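# Open the cabinet's bottom drawer with two robot arms

## Task

Pull the cabinet's bottom drawer out to at least 90% of its full travel so that it rests motionless. Then release it and move the grippers away. It only counts if the drawer stays open and still on its own, without the robot holding it.

## Robot and tools

Robot: two six-joint xArm-style arms, left_arm and right_arm, each with a parallel two-finger gripper and a wrist camera. Base positions in the scene frame: left_arm at (+0.052, +0.312, 0) m, quat_wxyz (+0.996, 0, 0, +0.094). right_arm at (-0.042, -0.483, 0) m, quat_wxyz (+0.999, 0, 0, +0.051).

Scene frame: origin on the table top midway between the arms. +x points out over the table, +z points up, and left_arm sits on the +y side. The names left and right are labels only and do not tell you which side of an image something is on.

Gripper frame: the fingers point along the gripper's +z and close along its y axis. The reported end_effector_position is the pinch point, about 2 cm behind the fingertips when closed. The tips move about 10 mm further along +z as they close.

Joint ranges (rad), base to hand: waist ±6.283, shoulder ±2.304, elbow -4.224 to 0.061, forearm roll ±6.283, wrist pitch ±2.164, wrist roll ±6.283. Load limits (N m): waist 53.4, shoulder 53.4, elbow 44.5, forearm roll 24, wrist pitch 16.9, wrist roll 16.9.

The command row, used by both motion tools: 14 numbers, each in [-1, 1]. The first 7 are for left_arm and the next 7 for right_arm, each in the order dx, dy, dz, rx, ry, rz, opening. Always send all 14 numbers, even when one arm should stay still.
- dx, dy, dz: a position offset in the gripper's own axes, not the scene frame. 1.0 equals 0.6 m.
- rx, ry, rz: one rotation vector in the gripper's axes. 1.0 equals 180 degrees. These are offsets, not a pose.
- opening: absolute, not an offset. +1 is fully open (0.084 m) and -1 is closed.

execute_actions(actions): a list of actions run in order. Each action is a table of up to 15 rows, and each row lasts one 1/30 s step. A short table repeats its last row until all 15 steps are used, so one action lasts 0.5 s. Every row is an offset from that gripper's measured pose at the start of the action, not from the row before it. For the first action in a call, the reference is the last pose reported in this scene. An empty list just returns the current state and images. Example: [[[14 numbers]]].

move(target, speed, blocking): drives each gripper in a straight line toward target. target is one 14-number row, with offsets from the pose in the scene's latest result that shows one. speed is in m/s, from 0.002 to 0.5, default 0.25. Rotation is capped at twice that value in rad/s. Both paths finish together and take 0.5 to 10 s; if a path would need longer, it stops short at 10 s. The gripper opening is applied at the start. Paths ignore obstacles and the other arm. Grippers lag behind and can overshoot the set speed, most when the arm is nearly straight. A faster move, or a target placed further past a contact, presses harder. With blocking=false the call returns after 0.5 s while the arm keeps moving. Other moves and execute_actions are refused until a result shows the move has ended, so use wait or stop first.

The move result adds a "move:" line giving the outcome (done, off_target, moving, held, fault) and the limits that acted. If only one arm is named, the other arm finished near its target. held means a check blocked the final step. limits=paced means the sent pose was clipped. limits=held means some steps were blocked on the way, and the arm may then jump much faster than speed. The result also gives each gripper's distance from its target.

wait(seconds, 0 to 10): lets time pass while each arm holds its last command. It returns early if a running move ends. stop(): brakes a running move; the fingers keep moving. zoom_image(camera, region): gives an enlarged view of [x0, y0, x1, y1] pixels, at most 504x504, from cam_left_wrist or cam_right_wrist. Both images are 896x504. read_manual: licence text only. finished_scene(scene): pass the current scene number. Call it only once the drawer is open and still and the grippers have let go. It cannot be undone.

Controller behaviour: at each step the commanded pose is clipped to within 70 mm and 16 degrees of the measured pose. Damped inverse kinematics then tracks it, and position takes priority over orientation. Large offsets therefore need several actions, and after an action the arm goes no further than its last clipped pose. "Hand target" lines show what each arm is currently driving toward. A "pose unreachable" line means the clearance check changed or blocked that arm's command. Reported hand positions can be off, more so at long reach.

State lines: left_arm … | right_arm … give each gripper's position (m), quat_wxyz, linear velocity (m/s) and angular velocity (rad/s) in the scene frame. grip_measured is the actual finger opening on the same scale as the opening command. To hold a part, command an opening well below grip_measured; the bigger the gap, the stronger the squeeze. The force is about 24 N per pad and a fast close can press harder. To keep an arm still, send the offset back to its wanted pose in a reply's first call and zeros after that.

Cautions: do not let the arms collide or press on each other. Do not knock anything off the table. Avoid slams, drops and hard pushes, and do not leave the drawer bouncing. Expect occasional disturbances that tug on a held handle. If a joint's contact torque reaches its load limit, that arm backs off, freezes for 10 s and skips the rest of the call. Holding a load heats the motors: a MOTOR HOT warning appears from 65 °C, and at 80 °C the arm is braked until it cools (OVER-TEMPERATURE FAULT). Pull the drawer at moderate speed, release the handle, and retract so the drawer remains open without any support from the robot.

Each tool is called after "Emit:" as name(argument=value, ...) on one line, values as JSON.

## Session

Emit:
execute_actions(actions=[])

Scene clock: 0.00 s.
left_arm: end_effector_position=(+0.4462, -0.2657, +0.3663) grip_measured=+1.00 end_effector_quat_wxyz=(+0.205, +0.699, +0.681, +0.076) end_effector_velocity=(-0.001, -0.000, -0.000) end_effector_angular_velocity=(-0.001, +0.001, +0.000) | right_arm: end_effector_position=(+0.0499, -0.9113, +0.1172) grip_measured=+1.00 end_effector_quat_wxyz=(-0.295, +0.824, -0.427, -0.227) end_effector_velocity=(-0.000, +0.000, +0.000) end_effector_angular_velocity=(-0.000, -0.001, -0.001)
Joint positions: left_arm=[-1.247 -0.471 -1.424  0.433 -0.63  -2.913  0.084] | right_arm=[-1.47  -0.856 -1.282  0.018 -1.19  -0.425  0.084]
Joint velocities: left_arm=[-0.001 -0.     0.    -0.002  0.    -0.    -0.   ] | right_arm=[-0.001  0.001  0.001  0.001  0.001 -0.001  0.   ]
Hand target (left_arm): +0.446, -0.266, +0.366; +0.205, +0.699, +0.681, +0.076
Hand target (right_arm): +0.050, -0.911, +0.117; -0.295, +0.824, -0.427, -0.227

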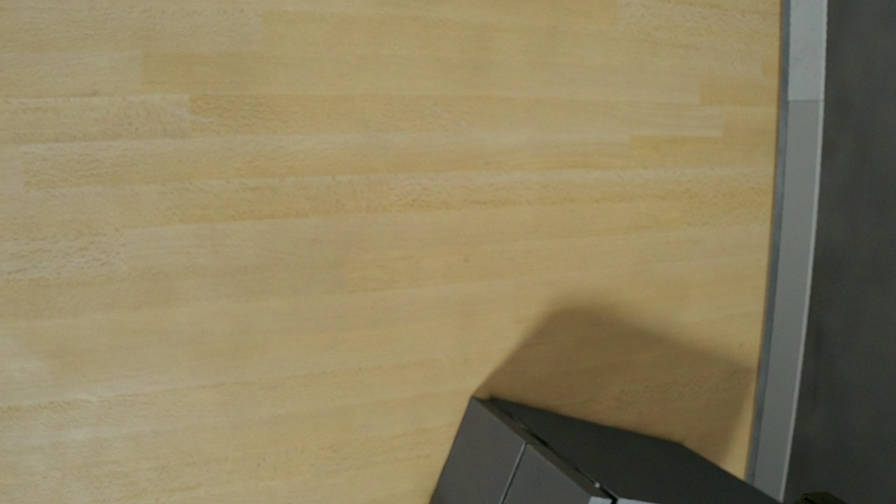

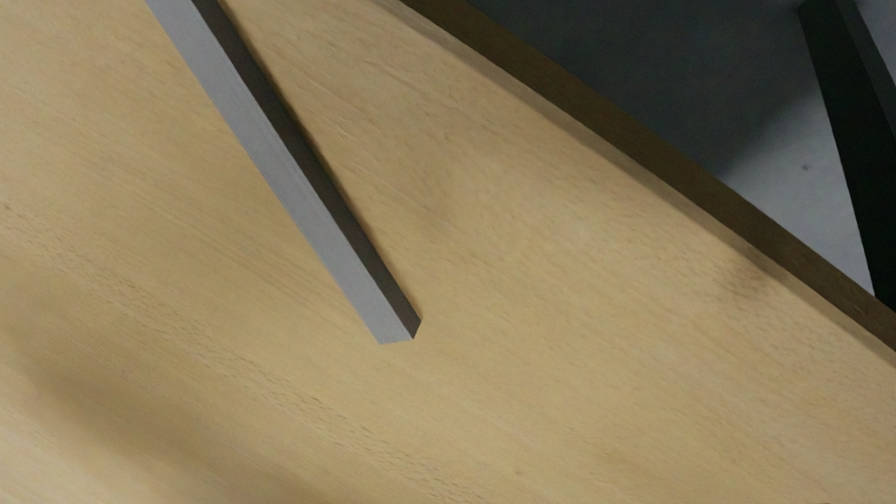

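Emit:
move(target=[0,0,0,0,-0.13,0,1,-0.209,-0.097,-0.241,0,0,0,1], speed=0.4)

Scene clock: 16.77 s.
left_arm: end_effector_position=(+0.4461, -0.2661, +0.3663) grip_measured=+1.00 end_effector_quat_wxyz=(+0.344, +0.694, +0.630, -0.048) end_effector_velocity=(-0.001, -0.000, -0.001) end_effector_angular_velocity=(+0.002, +0.038, -0.027) | right_arm: end_effector_position=(+0.0503, -0.9109, +0.3169) grip_measured=+1.00 end_effector_quat_wxyz=(-0.295, +0.824, -0.427, -0.227) end_effector_velocity=(-0.001, -0.000, +0.003) end_effector_angular_velocity=(-0.001, -0.001, -0.001)
Joint positions: left_arm=[-1.161 -0.33  -1.149 -0.001 -0.11  -2.445  0.084] | right_arm=[-1.469 -0.549 -1.315  0.017 -1.529 -0.419  0.084]
Joint velocities: left_arm=[ 0.017 -0.006 -0.015 -0.476 -0.032  0.487  0.   ] | right_arm=[-0.001  0.003 -0.002  0.    -0.004 -0.001 -0.   ]
Hand target (left_arm): +0.446, -0.266, +0.366; +0.342, +0.695, +0.630, -0.051
Hand target (right_arm): +0.050, -0.911, +0.317; -0.295, +0.824, -0.427, -0.227
Off the commanded pose (left_arm): 0.000 m, 2 deg.
Off the commanded pose (right_arm): 0.001 m, 0 deg.
move: done

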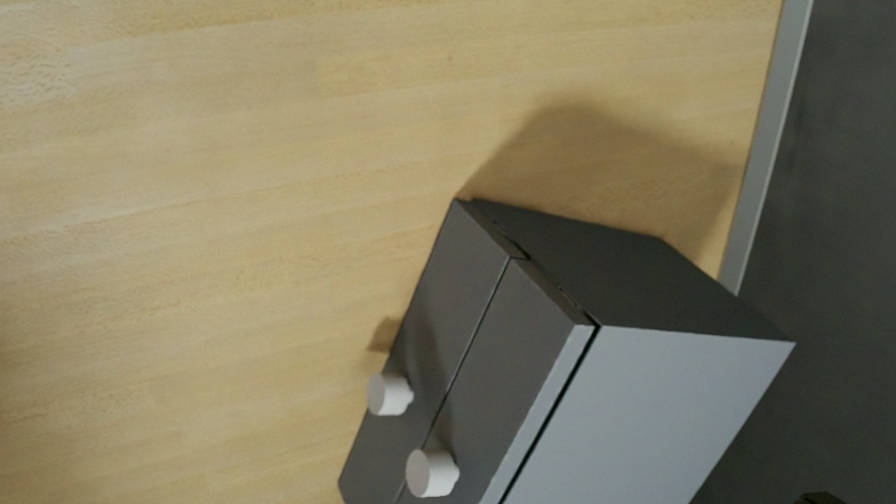

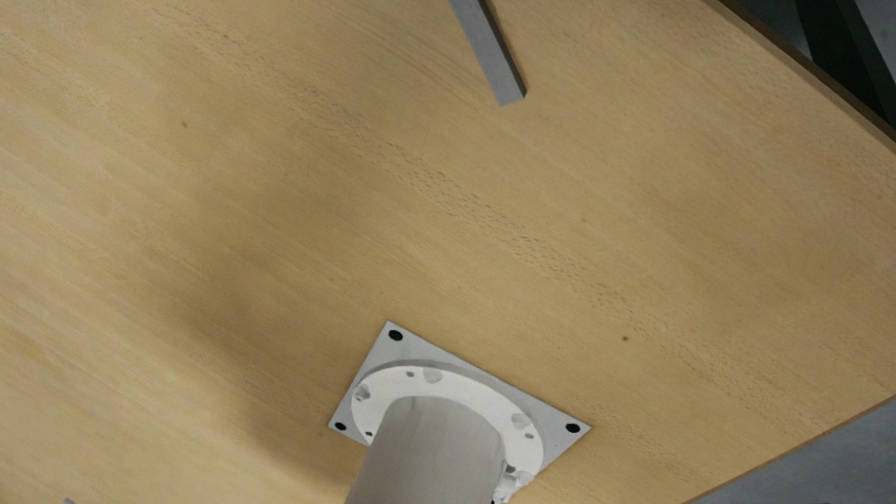

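Emit:
move(target=[0.42,0.016,-0.269,0,0.12,0,1,0,0,0,-0.24,0.538,0,1], speed=0.5)

Scene clock: 51.00 s.
left_arm: end_effector_position=(+0.4462, +0.0334, +0.3664) grip_measured=+1.00 end_effector_quat_wxyz=(+0.220, +0.691, +0.684, +0.082) end_effector_velocity=(-0.000, +0.001, +0.000) end_effector_angular_velocity=(+0.001, -0.001, -0.001) | right_arm: end_effector_position=(+0.0494, -0.9112, +0.3165) grip_measured=+1.00 end_effector_quat_wxyz=(+0.403, +0.758, -0.398, +0.324) end_effector_velocity=(+0.000, -0.000, -0.001) end_effector_angular_velocity=(-0.010, -0.000, -0.003)
Joint positions: left_arm=[-0.858  0.119 -0.734  0.277 -0.404 -2.46   0.084] | right_arm=[-1.445  0.281 -0.2    0.053  0.606 -0.439  0.084]
Joint velocities: left_arm=[ 0.     0.002  0.001  0.001 -0.001  0.002 -0.   ] | right_arm=[ 0.005 -0.007  0.004  0.014  0.021 -0.008 -0.   ]
Hand target (left_arm): +0.446, +0.034, +0.366; +0.220, +0.691, +0.684, +0.082
Hand target (right_arm): +0.049, -0.911, +0.316; +0.403, +0.758, -0.397, +0.324
Off the commanded pose (left_arm): 0.000 m, 0 deg.
Off the commanded pose (right_arm): 0.001 m, 0 deg.
move: done

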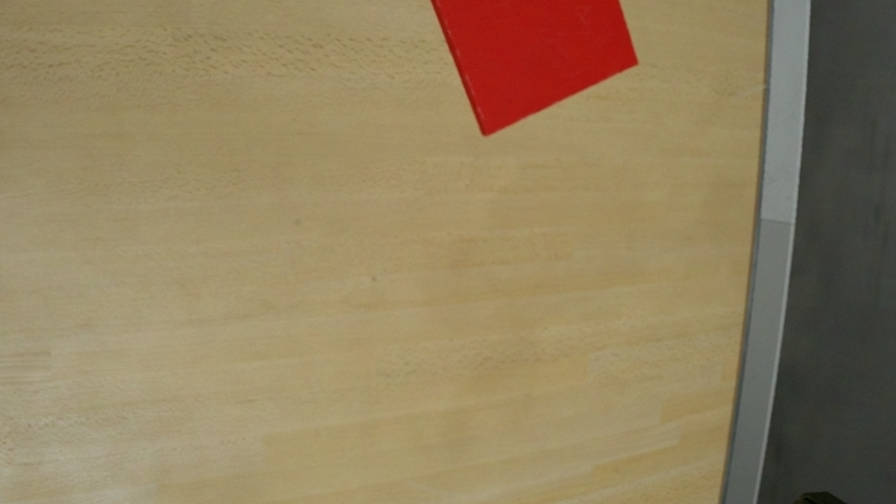

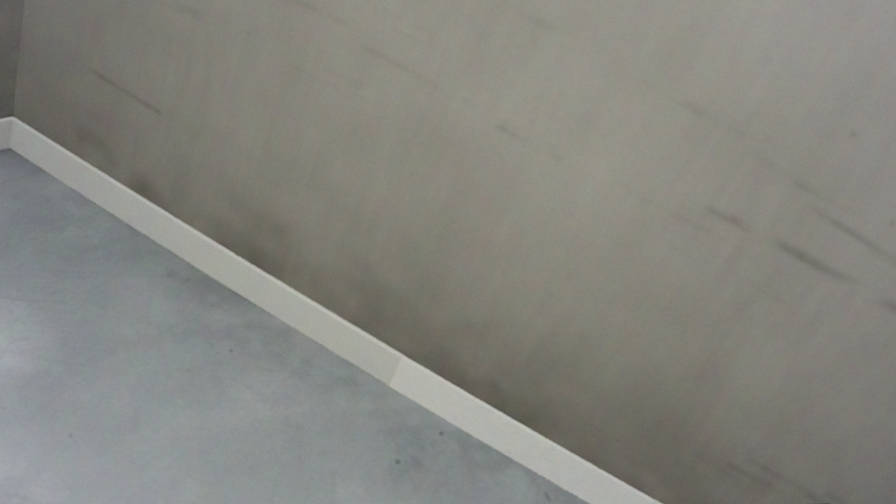

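Emit:
move(target=[0,0,0,0,0,0,1,0.168,-0.396,-0.02,0.14,0.0165,0.0507,1], speed=0.4)

Scene clock: 60.60 s.
left_arm: end_effector_position=(+0.4462, +0.0334, +0.3664) grip_measured=+1.00 end_effector_quat_wxyz=(+0.220, +0.691, +0.684, +0.082) end_effector_velocity=(-0.000, +0.000, -0.001) end_effector_angular_velocity=(+0.000, +0.001, +0.001) | right_arm: end_effector_position=(+0.2999, -0.8498, +0.3201) grip_measured=+1.00 end_effector_quat_wxyz=(+0.212, +0.785, -0.365, +0.452) end_effector_velocity=(+0.003, -0.000, +0.000) end_effector_angular_velocity=(+0.000, -0.003, +0.003)
Joint positions: left_arm=[-0.858  0.119 -0.734  0.277 -0.404 -2.46   0.084] | right_arm=[-0.884  0.098 -0.379  0.147  0.572 -0.081  0.084]
Joint velocities: left_arm=[-0.     0.     0.001 -0.001 -0.    -0.    -0.   ] | right_arm=[ 0.003 -0.006 -0.005 -0.003  0.003  0.005 -0.   ]
Hand target (left_arm): +0.446, +0.033, +0.366; +0.220, +0.691, +0.684, +0.082
Hand target (right_arm): +0.300, -0.850, +0.320; +0.212, +0.786, -0.365, +0.452
Off the commanded pose (left_arm): 0.000 m, 0 deg.
Off the commanded pose (right_arm): 0.001 m, 0 deg.
move: done; limits=paced

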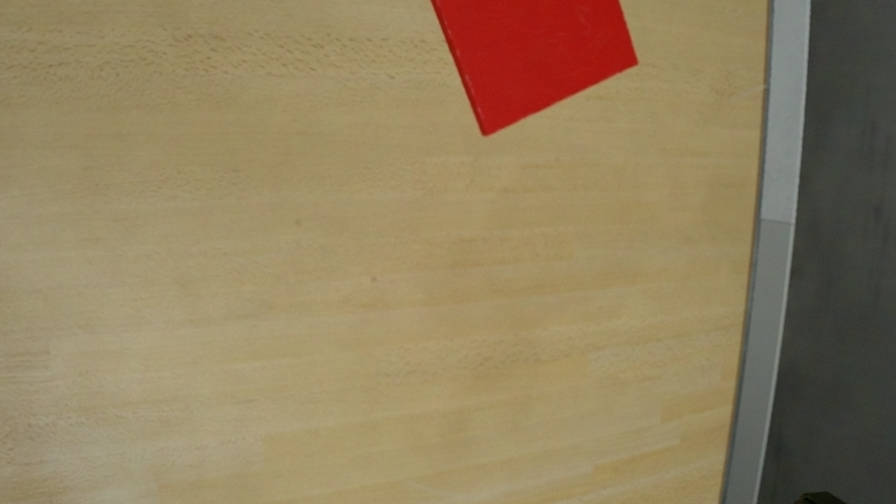

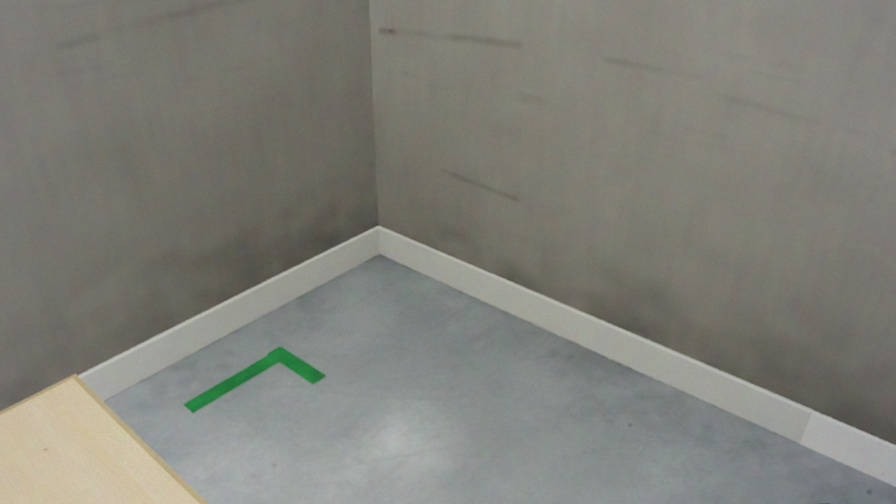

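Emit:
move(target=[0,0,0,0,0,0,1,-0.331,-0.471,-0.307,0.136,0,-0.0786,1], speed=0.4)

Scene clock: 64.67 s.
left_arm: end_effector_position=(+0.4462, +0.0334, +0.3664) grip_measured=+1.00 end_effector_quat_wxyz=(+0.220, +0.691, +0.684, +0.082) end_effector_velocity=(-0.000, +0.000, -0.001) end_effector_angular_velocity=(+0.000, +0.001, +0.001) | right_arm: end_effector_position=(+0.3493, -0.4708, +0.2397) grip_measured=+1.00 end_effector_quat_wxyz=(+0.096, +0.851, -0.162, +0.490) end_effector_velocity=(+0.002, +0.002, -0.000) end_effector_angular_velocity=(-0.007, -0.001, -0.007)
Joint positions: left_arm=[-0.858  0.119 -0.734  0.277 -0.404 -2.46   0.084] | right_arm=[ 0.332  0.026 -0.158  0.906  0.926 -0.171  0.084]
Joint velocities: left_arm=[ 0.    -0.     0.001 -0.001  0.     0.    -0.   ] | right_arm=[ 0.016 -0.014 -0.009  0.024  0.01  -0.005  0.   ]
Hand target (left_arm): +0.446, +0.033, +0.366; +0.220, +0.691, +0.684, +0.082
Hand target (right_arm): +0.349, -0.471, +0.240; +0.096, +0.851, -0.162, +0.490
Off the commanded pose (left_arm): 0.000 m, 0 deg.
Off the commanded pose (right_arm): 0.001 m, 0 deg.
move: done; limits=paced

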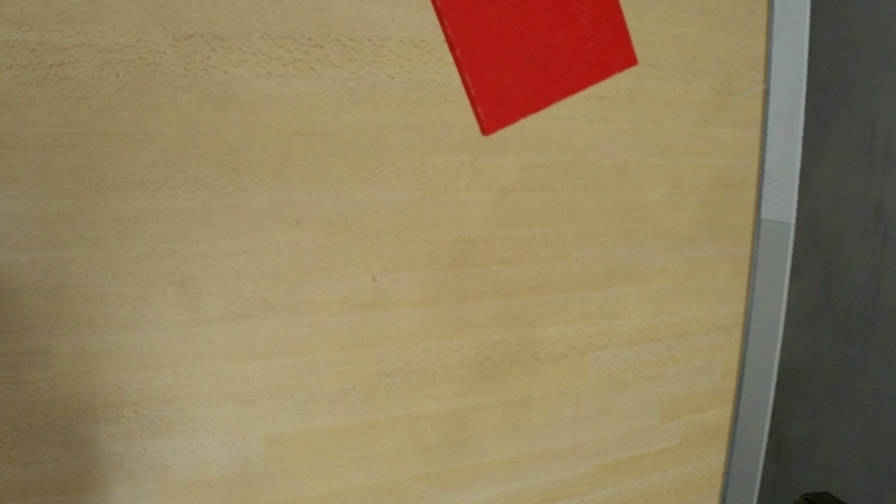

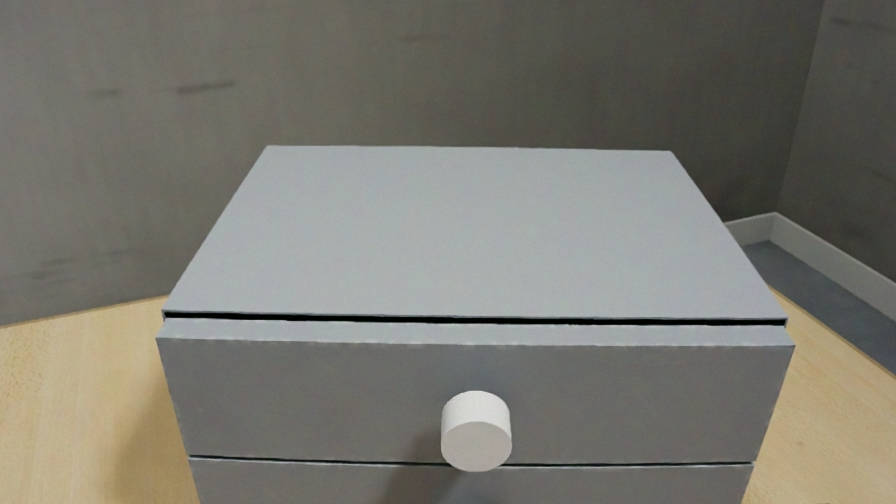

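Emit:
move(target=[0,0,0,0,0,0,1,-0.155,-0.03,0.238,0,0,0,0.6], speed=0.3)

Scene clock: 74.53 s.
left_arm: end_effector_position=(+0.4462, +0.0334, +0.3664) grip_measured=+1.00 end_effector_quat_wxyz=(+0.220, +0.691, +0.684, +0.082) end_effector_velocity=(+0.000, -0.000, +0.000) end_effector_angular_velocity=(+0.000, -0.001, -0.001) | right_arm: end_effector_position=(+0.4274, -0.4829, +0.0882) grip_measured=+0.59 end_effector_quat_wxyz=(+0.096, +0.851, -0.162, +0.490) end_effector_velocity=(+0.000, -0.001, -0.003) end_effector_angular_velocity=(-0.002, +0.002, +0.000)
Joint positions: left_arm=[-0.858  0.119 -0.734  0.277 -0.404 -2.46   0.084] | right_arm=[ 0.178 -0.704 -0.436  0.591  1.264  0.166  0.069]
Joint velocities: left_arm=[-0.    -0.    -0.     0.001  0.    -0.     0.   ] | right_arm=[-0.002 -0.011 -0.005 -0.003  0.004  0.001 -0.   ]
Hand target (left_arm): +0.446, +0.033, +0.366; +0.220, +0.691, +0.684, +0.082
Hand target (right_arm): +0.427, -0.483, +0.088; +0.096, +0.851, -0.162, +0.490
Off the commanded pose (left_arm): 0.000 m, 0 deg.
Off the commanded pose (right_arm): 0.001 m, 0 deg.
move: done

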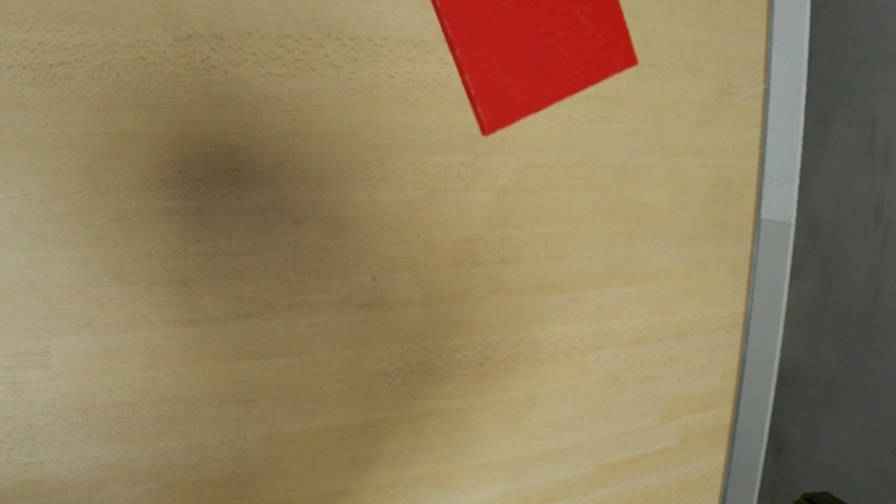

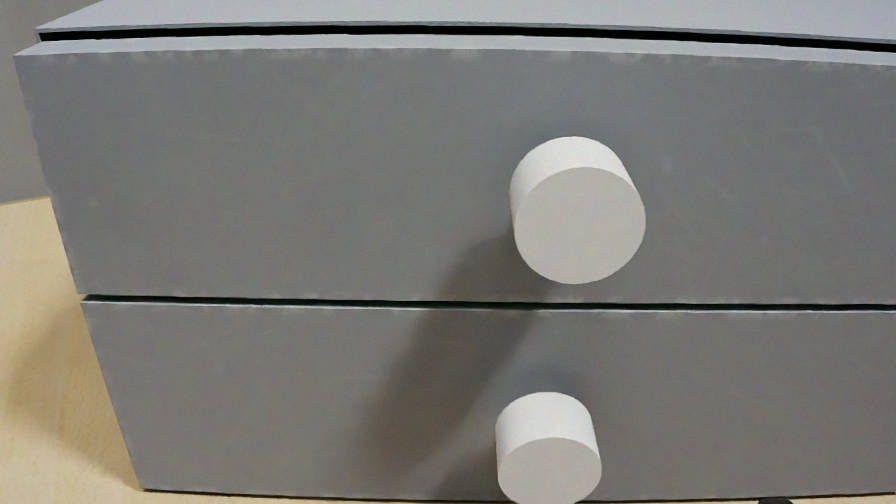

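Emit:
move(target=[0,0,0,0,0,0,1,-0.006,-0.002,0.128,0,0,0,0.6], speed=0.12)

Emit:
execute_actions(actions=[[[0,0,0,0,0,0,1,0,0,0,0,0,0,-0.7]],[[0,0,0,0,0,0,1,0,0,0,0,0,0,-0.7]]])

Scene clock: 85.33 s.
left_arm: end_effector_position=(+0.4462, +0.0334, +0.3664) grip_measured=+1.00 end_effector_quat_wxyz=(+0.220, +0.691, +0.684, +0.082) end_effector_velocity=(+0.000, +0.000, -0.000) end_effector_angular_velocity=(-0.001, +0.001, +0.002) | right_arm: end_effector_position=(+0.4877, -0.5055, +0.0468) grip_measured=+0.59 end_effector_quat_wxyz=(+0.096, +0.851, -0.162, +0.490) end_effector_velocity=(+0.002, -0.001, -0.001) end_effector_angular_velocity=(+0.002, +0.001, -0.001)
Joint positions: left_arm=[-0.858  0.119 -0.734  0.277 -0.404 -2.46   0.084] | right_arm=[ 0.064 -0.858 -0.616  0.493  1.257  0.126  0.069]
Joint velocities: left_arm=[ 0.001 -0.     0.    -0.002  0.     0.    -0.   ] | right_arm=[-0.003 -0.003 -0.005 -0.002 -0.003  0.001 -0.   ]
Hand target (left_arm): +0.446, +0.033, +0.366; +0.220, +0.691, +0.684, +0.082
Hand target (right_arm): +0.488, -0.506, +0.047; +0.096, +0.851, -0.162, +0.490
Off the commanded pose (left_arm): 0.000 m, 0 deg.
Off the commanded pose (right_arm): 0.000 m, 0 deg.
move: done

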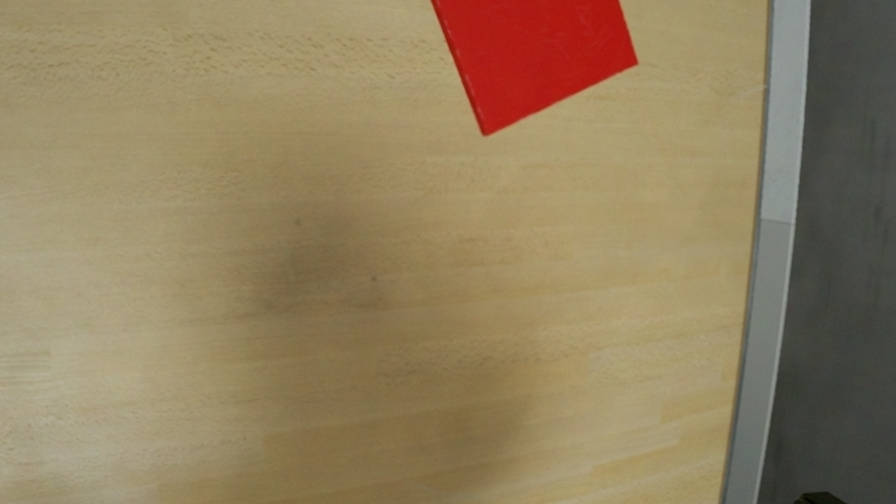

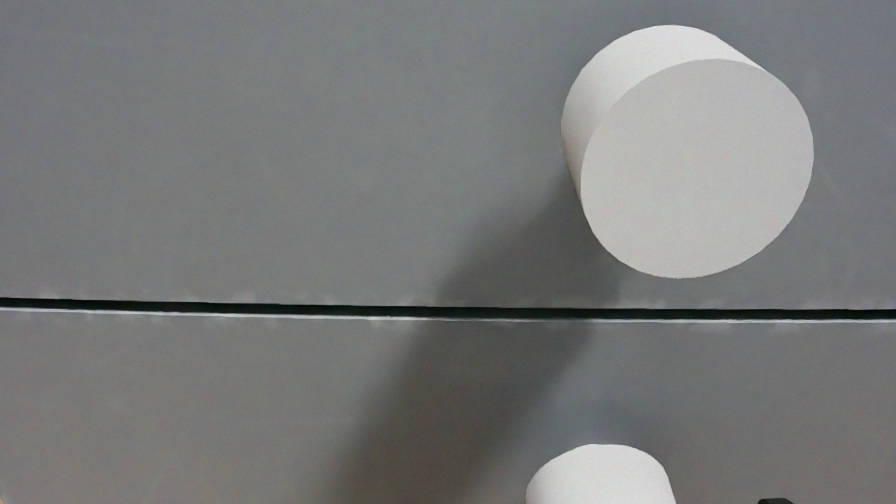

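Scene clock: 86.33 s.
left_arm: end_effector_position=(+0.4462, +0.0334, +0.3664) grip_measured=+1.00 end_effector_quat_wxyz=(+0.220, +0.691, +0.684, +0.082) end_effector_velocity=(+0.000, +0.000, +0.000) end_effector_angular_velocity=(+0.000, -0.001, +0.000) | right_arm: end_effector_position=(+0.4872, -0.5063, +0.0467) grip_measured=-0.29 end_effector_quat_wxyz=(+0.097, +0.851, -0.162, +0.490) end_effector_velocity=(+0.001, +0.001, +0.001) end_effector_angular_velocity=(+0.000, -0.000, +0.002)
Joint positions: left_arm=[-0.858  0.119 -0.734  0.277 -0.404 -2.46   0.084] | right_arm=[ 0.063 -0.858 -0.615  0.494  1.257  0.127  0.031]
Joint velocities: left_arm=[ 0.     0.     0.     0.001  0.    -0.    -0.   ] | right_arm=[ 0.002  0.001 -0.001 -0.    -0.001 -0.001 -0.   ]
Hand target (left_arm): +0.446, +0.033, +0.366; +0.220, +0.691, +0.684, +0.082
Hand target (right_arm): +0.487, -0.506, +0.047; +0.097, +0.851, -0.162, +0.490
Off the commanded pose (left_arm): 0.000 m, 0 deg.
Off the commanded pose (right_arm): 0.000 m, 0 deg.

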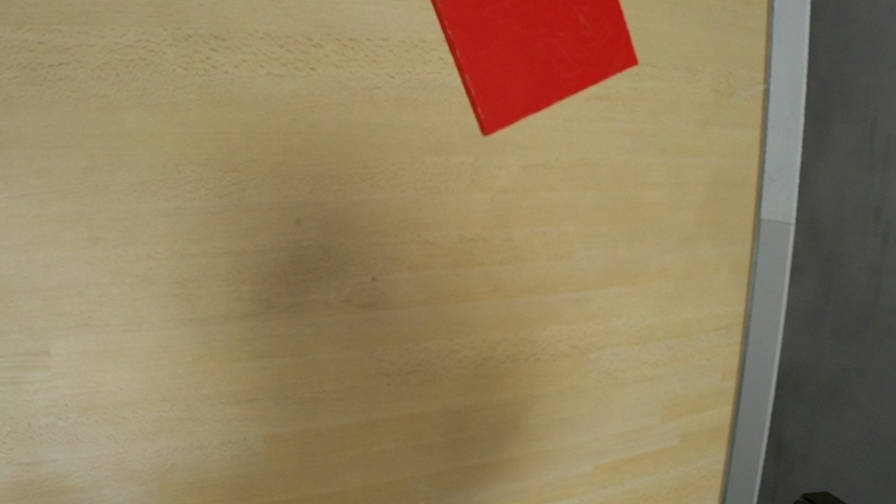

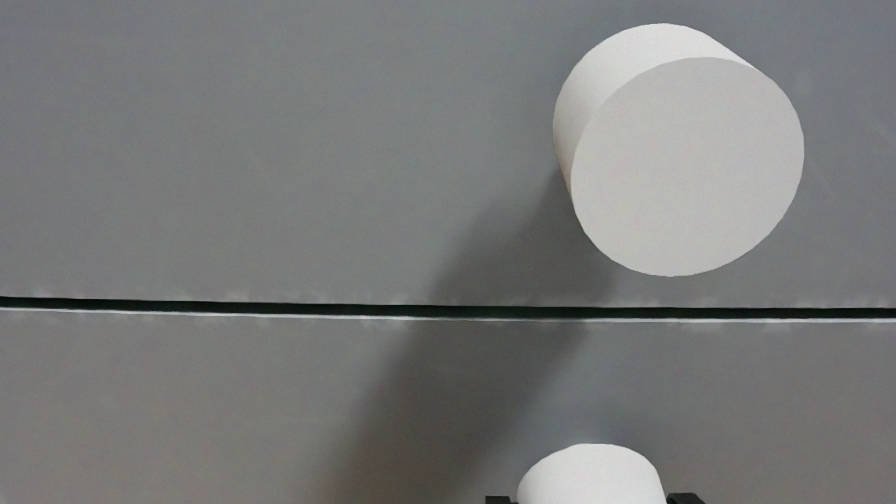

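Emit:
move(target=[0,0,0,0,0,0,1,-0.1,0,-0.173,0,0,0,-0.8], speed=0.1)

Scene clock: 89.83 s.
left_arm: end_effector_position=(+0.4462, +0.0334, +0.3664) grip_measured=+1.00 end_effector_quat_wxyz=(+0.220, +0.691, +0.684, +0.082) end_effector_velocity=(+0.000, -0.000, +0.000) end_effector_angular_velocity=(+0.000, -0.001, -0.001) | right_arm: end_effector_position=(+0.3761, -0.4621, +0.0469) grip_measured=-0.29 end_effector_quat_wxyz=(+0.097, +0.851, -0.162, +0.490) end_effector_velocity=(-0.002, +0.002, +0.001) end_effector_angular_velocity=(-0.001, -0.002, +0.001)
Joint positions: left_arm=[-0.858  0.119 -0.734  0.277 -0.404 -2.46   0.084] | right_arm=[ 0.32  -0.862 -0.407  0.688  1.383  0.322  0.031]
Joint velocities: left_arm=[-0.001  0.    -0.001  0.001  0.    -0.    -0.   ] | right_arm=[ 0.009  0.     0.003  0.007  0.002  0.004 -0.   ]
Hand target (left_arm): +0.446, +0.033, +0.366; +0.220, +0.691, +0.684, +0.082
Hand target (right_arm): +0.376, -0.462, +0.047; +0.097, +0.851, -0.162, +0.490
Off the commanded pose (left_arm): 0.000 m, 0 deg.
Off the commanded pose (right_arm): 0.000 m, 0 deg.
move: done

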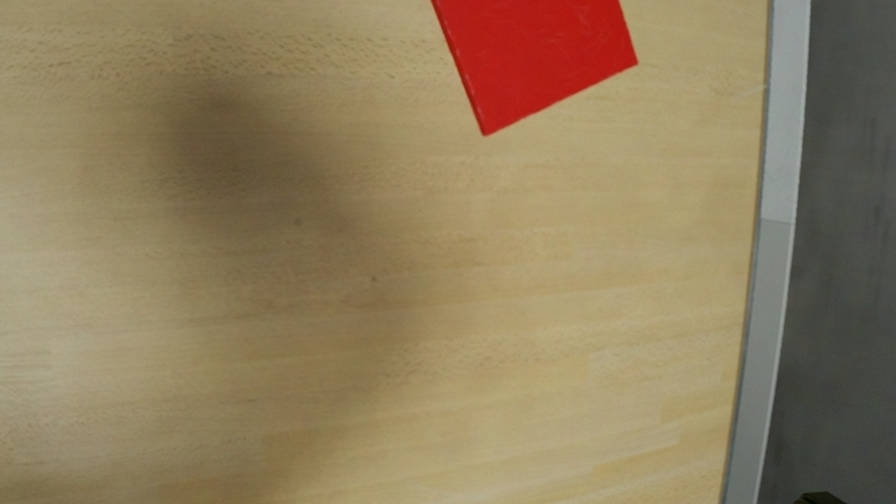

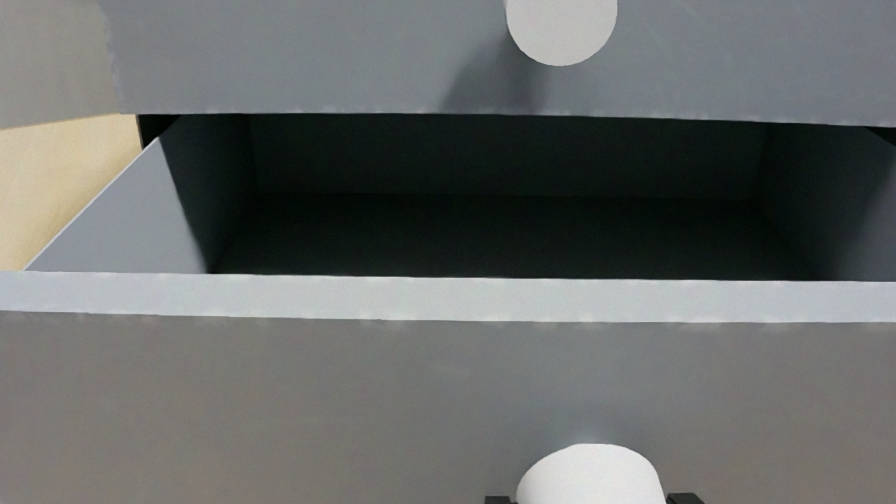

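Emit:
move(target=[0,0,0,0,0,0,1,-0.0333,0,-0.0577,0,0,0,-0.8], speed=0.05)

Scene clock: 93.40 s.
left_arm: end_effector_position=(+0.4462, +0.0334, +0.3664) grip_measured=+1.00 end_effector_quat_wxyz=(+0.220, +0.691, +0.684, +0.082) end_effector_velocity=(+0.000, +0.000, -0.000) end_effector_angular_velocity=(+0.001, -0.000, -0.001) | right_arm: end_effector_position=(+0.3393, -0.4475, +0.0470) grip_measured=-0.29 end_effector_quat_wxyz=(+0.097, +0.851, -0.162, +0.490) end_effector_velocity=(-0.002, +0.001, +0.000) end_effector_angular_velocity=(-0.002, -0.001, -0.000)
Joint positions: left_arm=[-0.858  0.119 -0.734  0.277 -0.404 -2.46   0.084] | right_arm=[ 0.451 -0.877 -0.356  0.787  1.391  0.413  0.031]
Joint velocities: left_arm=[ 0.     0.     0.     0.001 -0.     0.     0.   ] | right_arm=[ 0.008 -0.001  0.002  0.008  0.     0.003 -0.   ]
Hand target (left_arm): +0.446, +0.033, +0.366; +0.220, +0.691, +0.684, +0.082
Hand target (right_arm): +0.339, -0.447, +0.047; +0.097, +0.851, -0.162, +0.490
Off the commanded pose (left_arm): 0.000 m, 0 deg.
Off the commanded pose (right_arm): 0.000 m, 0 deg.
move: done

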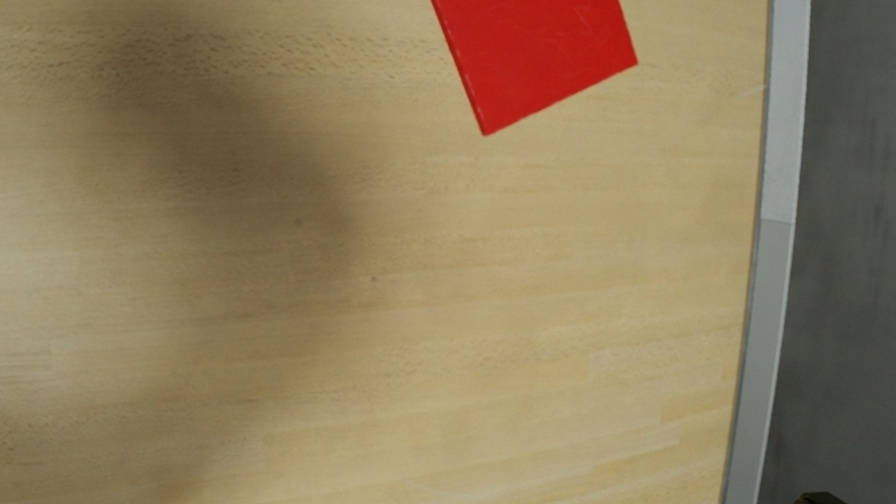

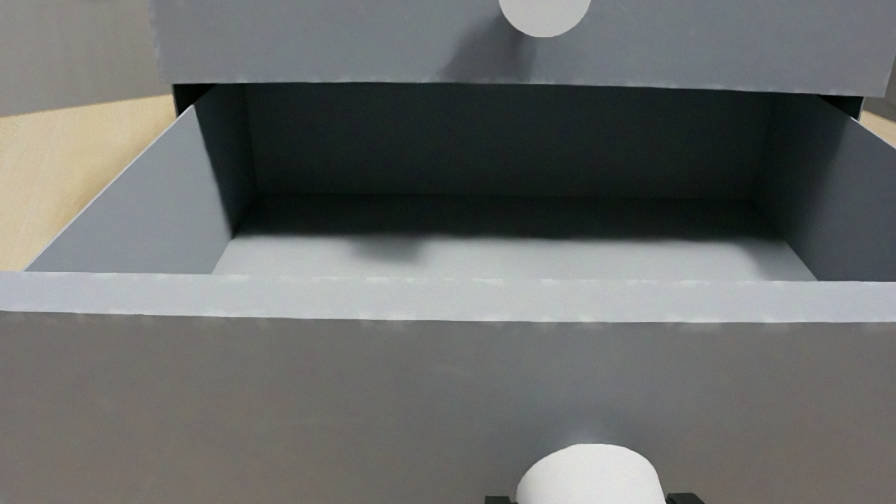

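Emit:
move(target=[0,0,0,0,0,0,1,-0.0167,0,-0.0289,0,0,0,-0.8], speed=0.03)

Scene clock: 96.47 s.
left_arm: end_effector_position=(+0.4462, +0.0334, +0.3664) grip_measured=+1.00 end_effector_quat_wxyz=(+0.220, +0.691, +0.684, +0.082) end_effector_velocity=(-0.000, +0.000, -0.001) end_effector_angular_velocity=(-0.000, +0.002, +0.001) | right_arm: end_effector_position=(+0.3210, -0.4402, +0.0470) grip_measured=-0.29 end_effector_quat_wxyz=(+0.097, +0.851, -0.162, +0.490) end_effector_velocity=(-0.002, +0.000, -0.000) end_effector_angular_velocity=(-0.000, +0.001, -0.001)
Joint positions: left_arm=[-0.858  0.119 -0.734  0.277 -0.404 -2.46   0.084] | right_arm=[ 0.528 -0.885 -0.334  0.845  1.383  0.463  0.031]
Joint velocities: left_arm=[ 0.     0.     0.001 -0.001  0.     0.     0.   ] | right_arm=[ 0.008 -0.002  0.002  0.006 -0.002  0.006  0.   ]
Hand target (left_arm): +0.446, +0.033, +0.366; +0.220, +0.691, +0.684, +0.082
Hand target (right_arm): +0.321, -0.440, +0.047; +0.097, +0.851, -0.162, +0.490
Off the commanded pose (left_arm): 0.000 m, 0 deg.
Off the commanded pose (right_arm): 0.000 m, 0 deg.
move: done

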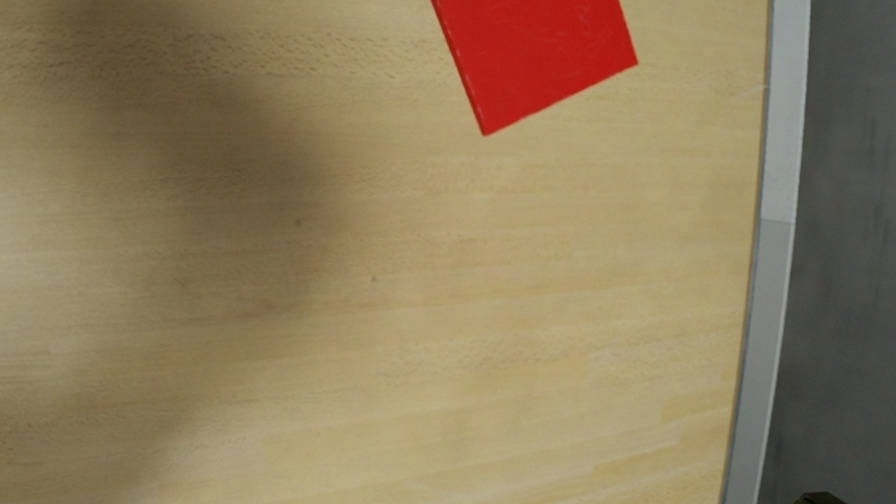

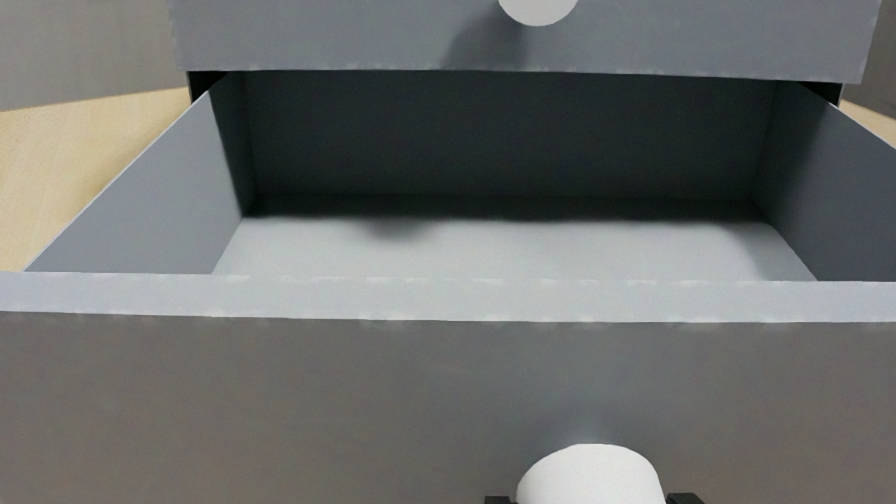

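Emit:
move(target=[0,0,0,0,0,0,1,-0.01,0,-0.0173,0,0,0,-0.8], speed=0.03)

Scene clock: 99.90 s.
left_arm: end_effector_position=(+0.4462, +0.0334, +0.3664) grip_measured=+1.00 end_effector_quat_wxyz=(+0.220, +0.691, +0.684, +0.082) end_effector_velocity=(+0.000, +0.001, +0.000) end_effector_angular_velocity=(+0.001, -0.001, +0.001) | right_arm: end_effector_position=(+0.3101, -0.4358, +0.0471) grip_measured=-0.29 end_effector_quat_wxyz=(+0.097, +0.851, -0.162, +0.490) end_effector_velocity=(-0.002, +0.000, -0.000) end_effector_angular_velocity=(-0.003, +0.002, -0.001)
Joint positions: left_arm=[-0.858  0.119 -0.734  0.277 -0.404 -2.46   0.084] | right_arm=[ 0.578 -0.891 -0.323  0.881  1.374  0.493  0.031]
Joint velocities: left_arm=[ 0.001  0.    -0.     0.001 -0.     0.    -0.   ] | right_arm=[ 0.008 -0.001  0.001  0.007 -0.003  0.002 -0.   ]
Hand target (left_arm): +0.446, +0.033, +0.366; +0.220, +0.691, +0.684, +0.082
Hand target (right_arm): +0.310, -0.436, +0.047; +0.097, +0.851, -0.162, +0.490
Off the commanded pose (left_arm): 0.000 m, 0 deg.
Off the commanded pose (right_arm): 0.000 m, 0 deg.
move: done

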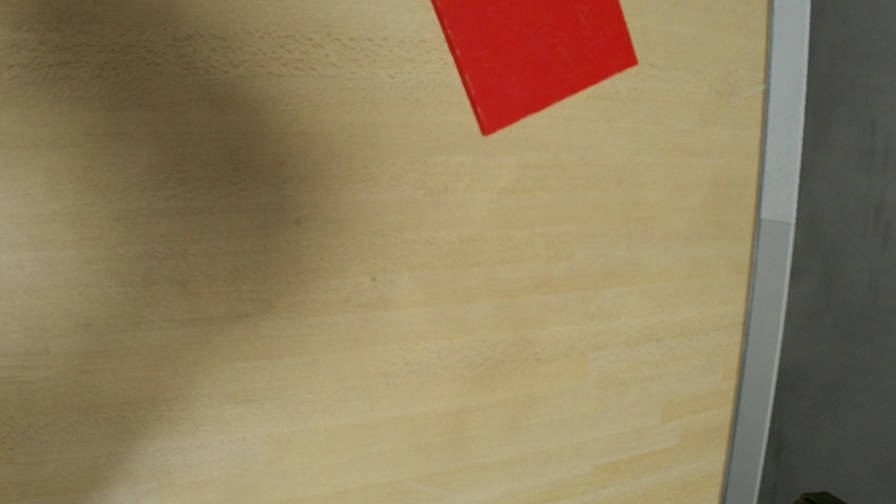

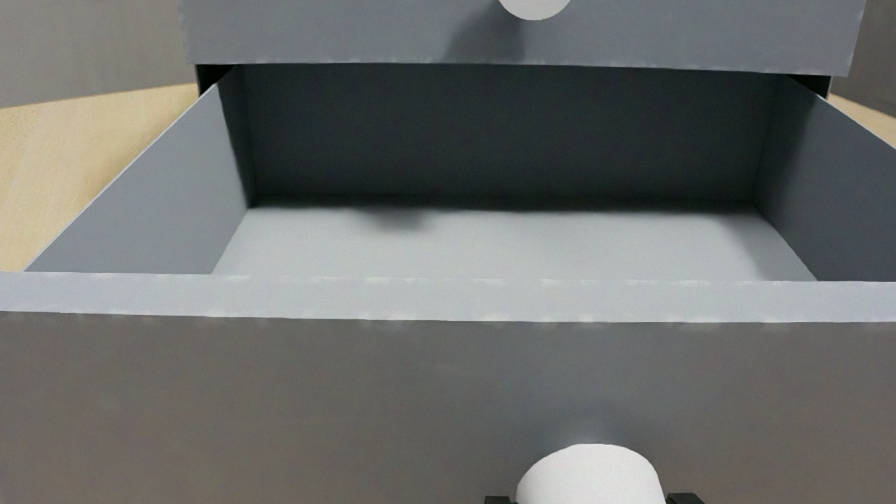

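Emit:
move(target=[0,0,0,0,0,0,1,-0.01,0,-0.0173,0,0,0,-0.8], speed=0.03)

Scene clock: 102.83 s.
left_arm: end_effector_position=(+0.4462, +0.0334, +0.3664) grip_measured=+1.00 end_effector_quat_wxyz=(+0.220, +0.691, +0.684, +0.082) end_effector_velocity=(-0.000, -0.000, -0.000) end_effector_angular_velocity=(+0.000, +0.000, -0.001) | right_arm: end_effector_position=(+0.2999, -0.4315, +0.0473) grip_measured=-0.29 end_effector_quat_wxyz=(+0.097, +0.850, -0.163, +0.491) end_effector_velocity=(-0.005, +0.001, +0.000) end_effector_angular_velocity=(-0.002, +0.004, +0.005)
Joint positions: left_arm=[-0.858  0.119 -0.734  0.277 -0.404 -2.46   0.084] | right_arm=[ 0.629 -0.896 -0.314  0.919  1.363  0.524  0.031]
Joint velocities: left_arm=[-0.001 -0.     0.     0.     0.     0.    -0.   ] | right_arm=[ 0.018 -0.     0.008  0.008 -0.004  0.008  0.   ]
Hand target (left_arm): +0.446, +0.033, +0.366; +0.220, +0.691, +0.684, +0.082
Hand target (right_arm): +0.299, -0.431, +0.047; +0.097, +0.851, -0.162, +0.490
Off the commanded pose (left_arm): 0.000 m, 0 deg.
Off the commanded pose (right_arm): 0.001 m, 0 deg.
move: done

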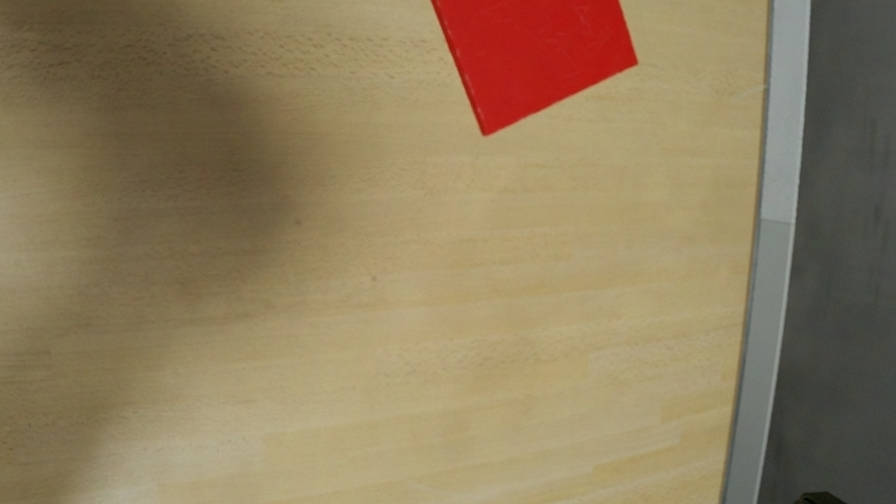

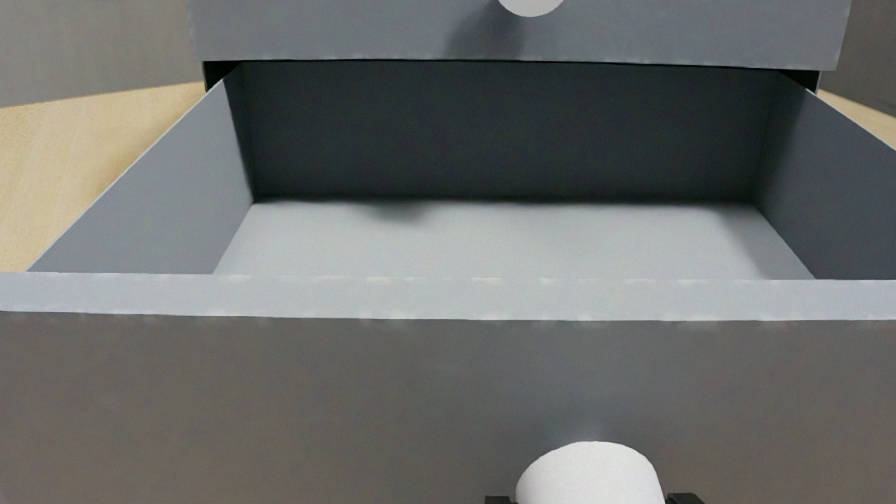

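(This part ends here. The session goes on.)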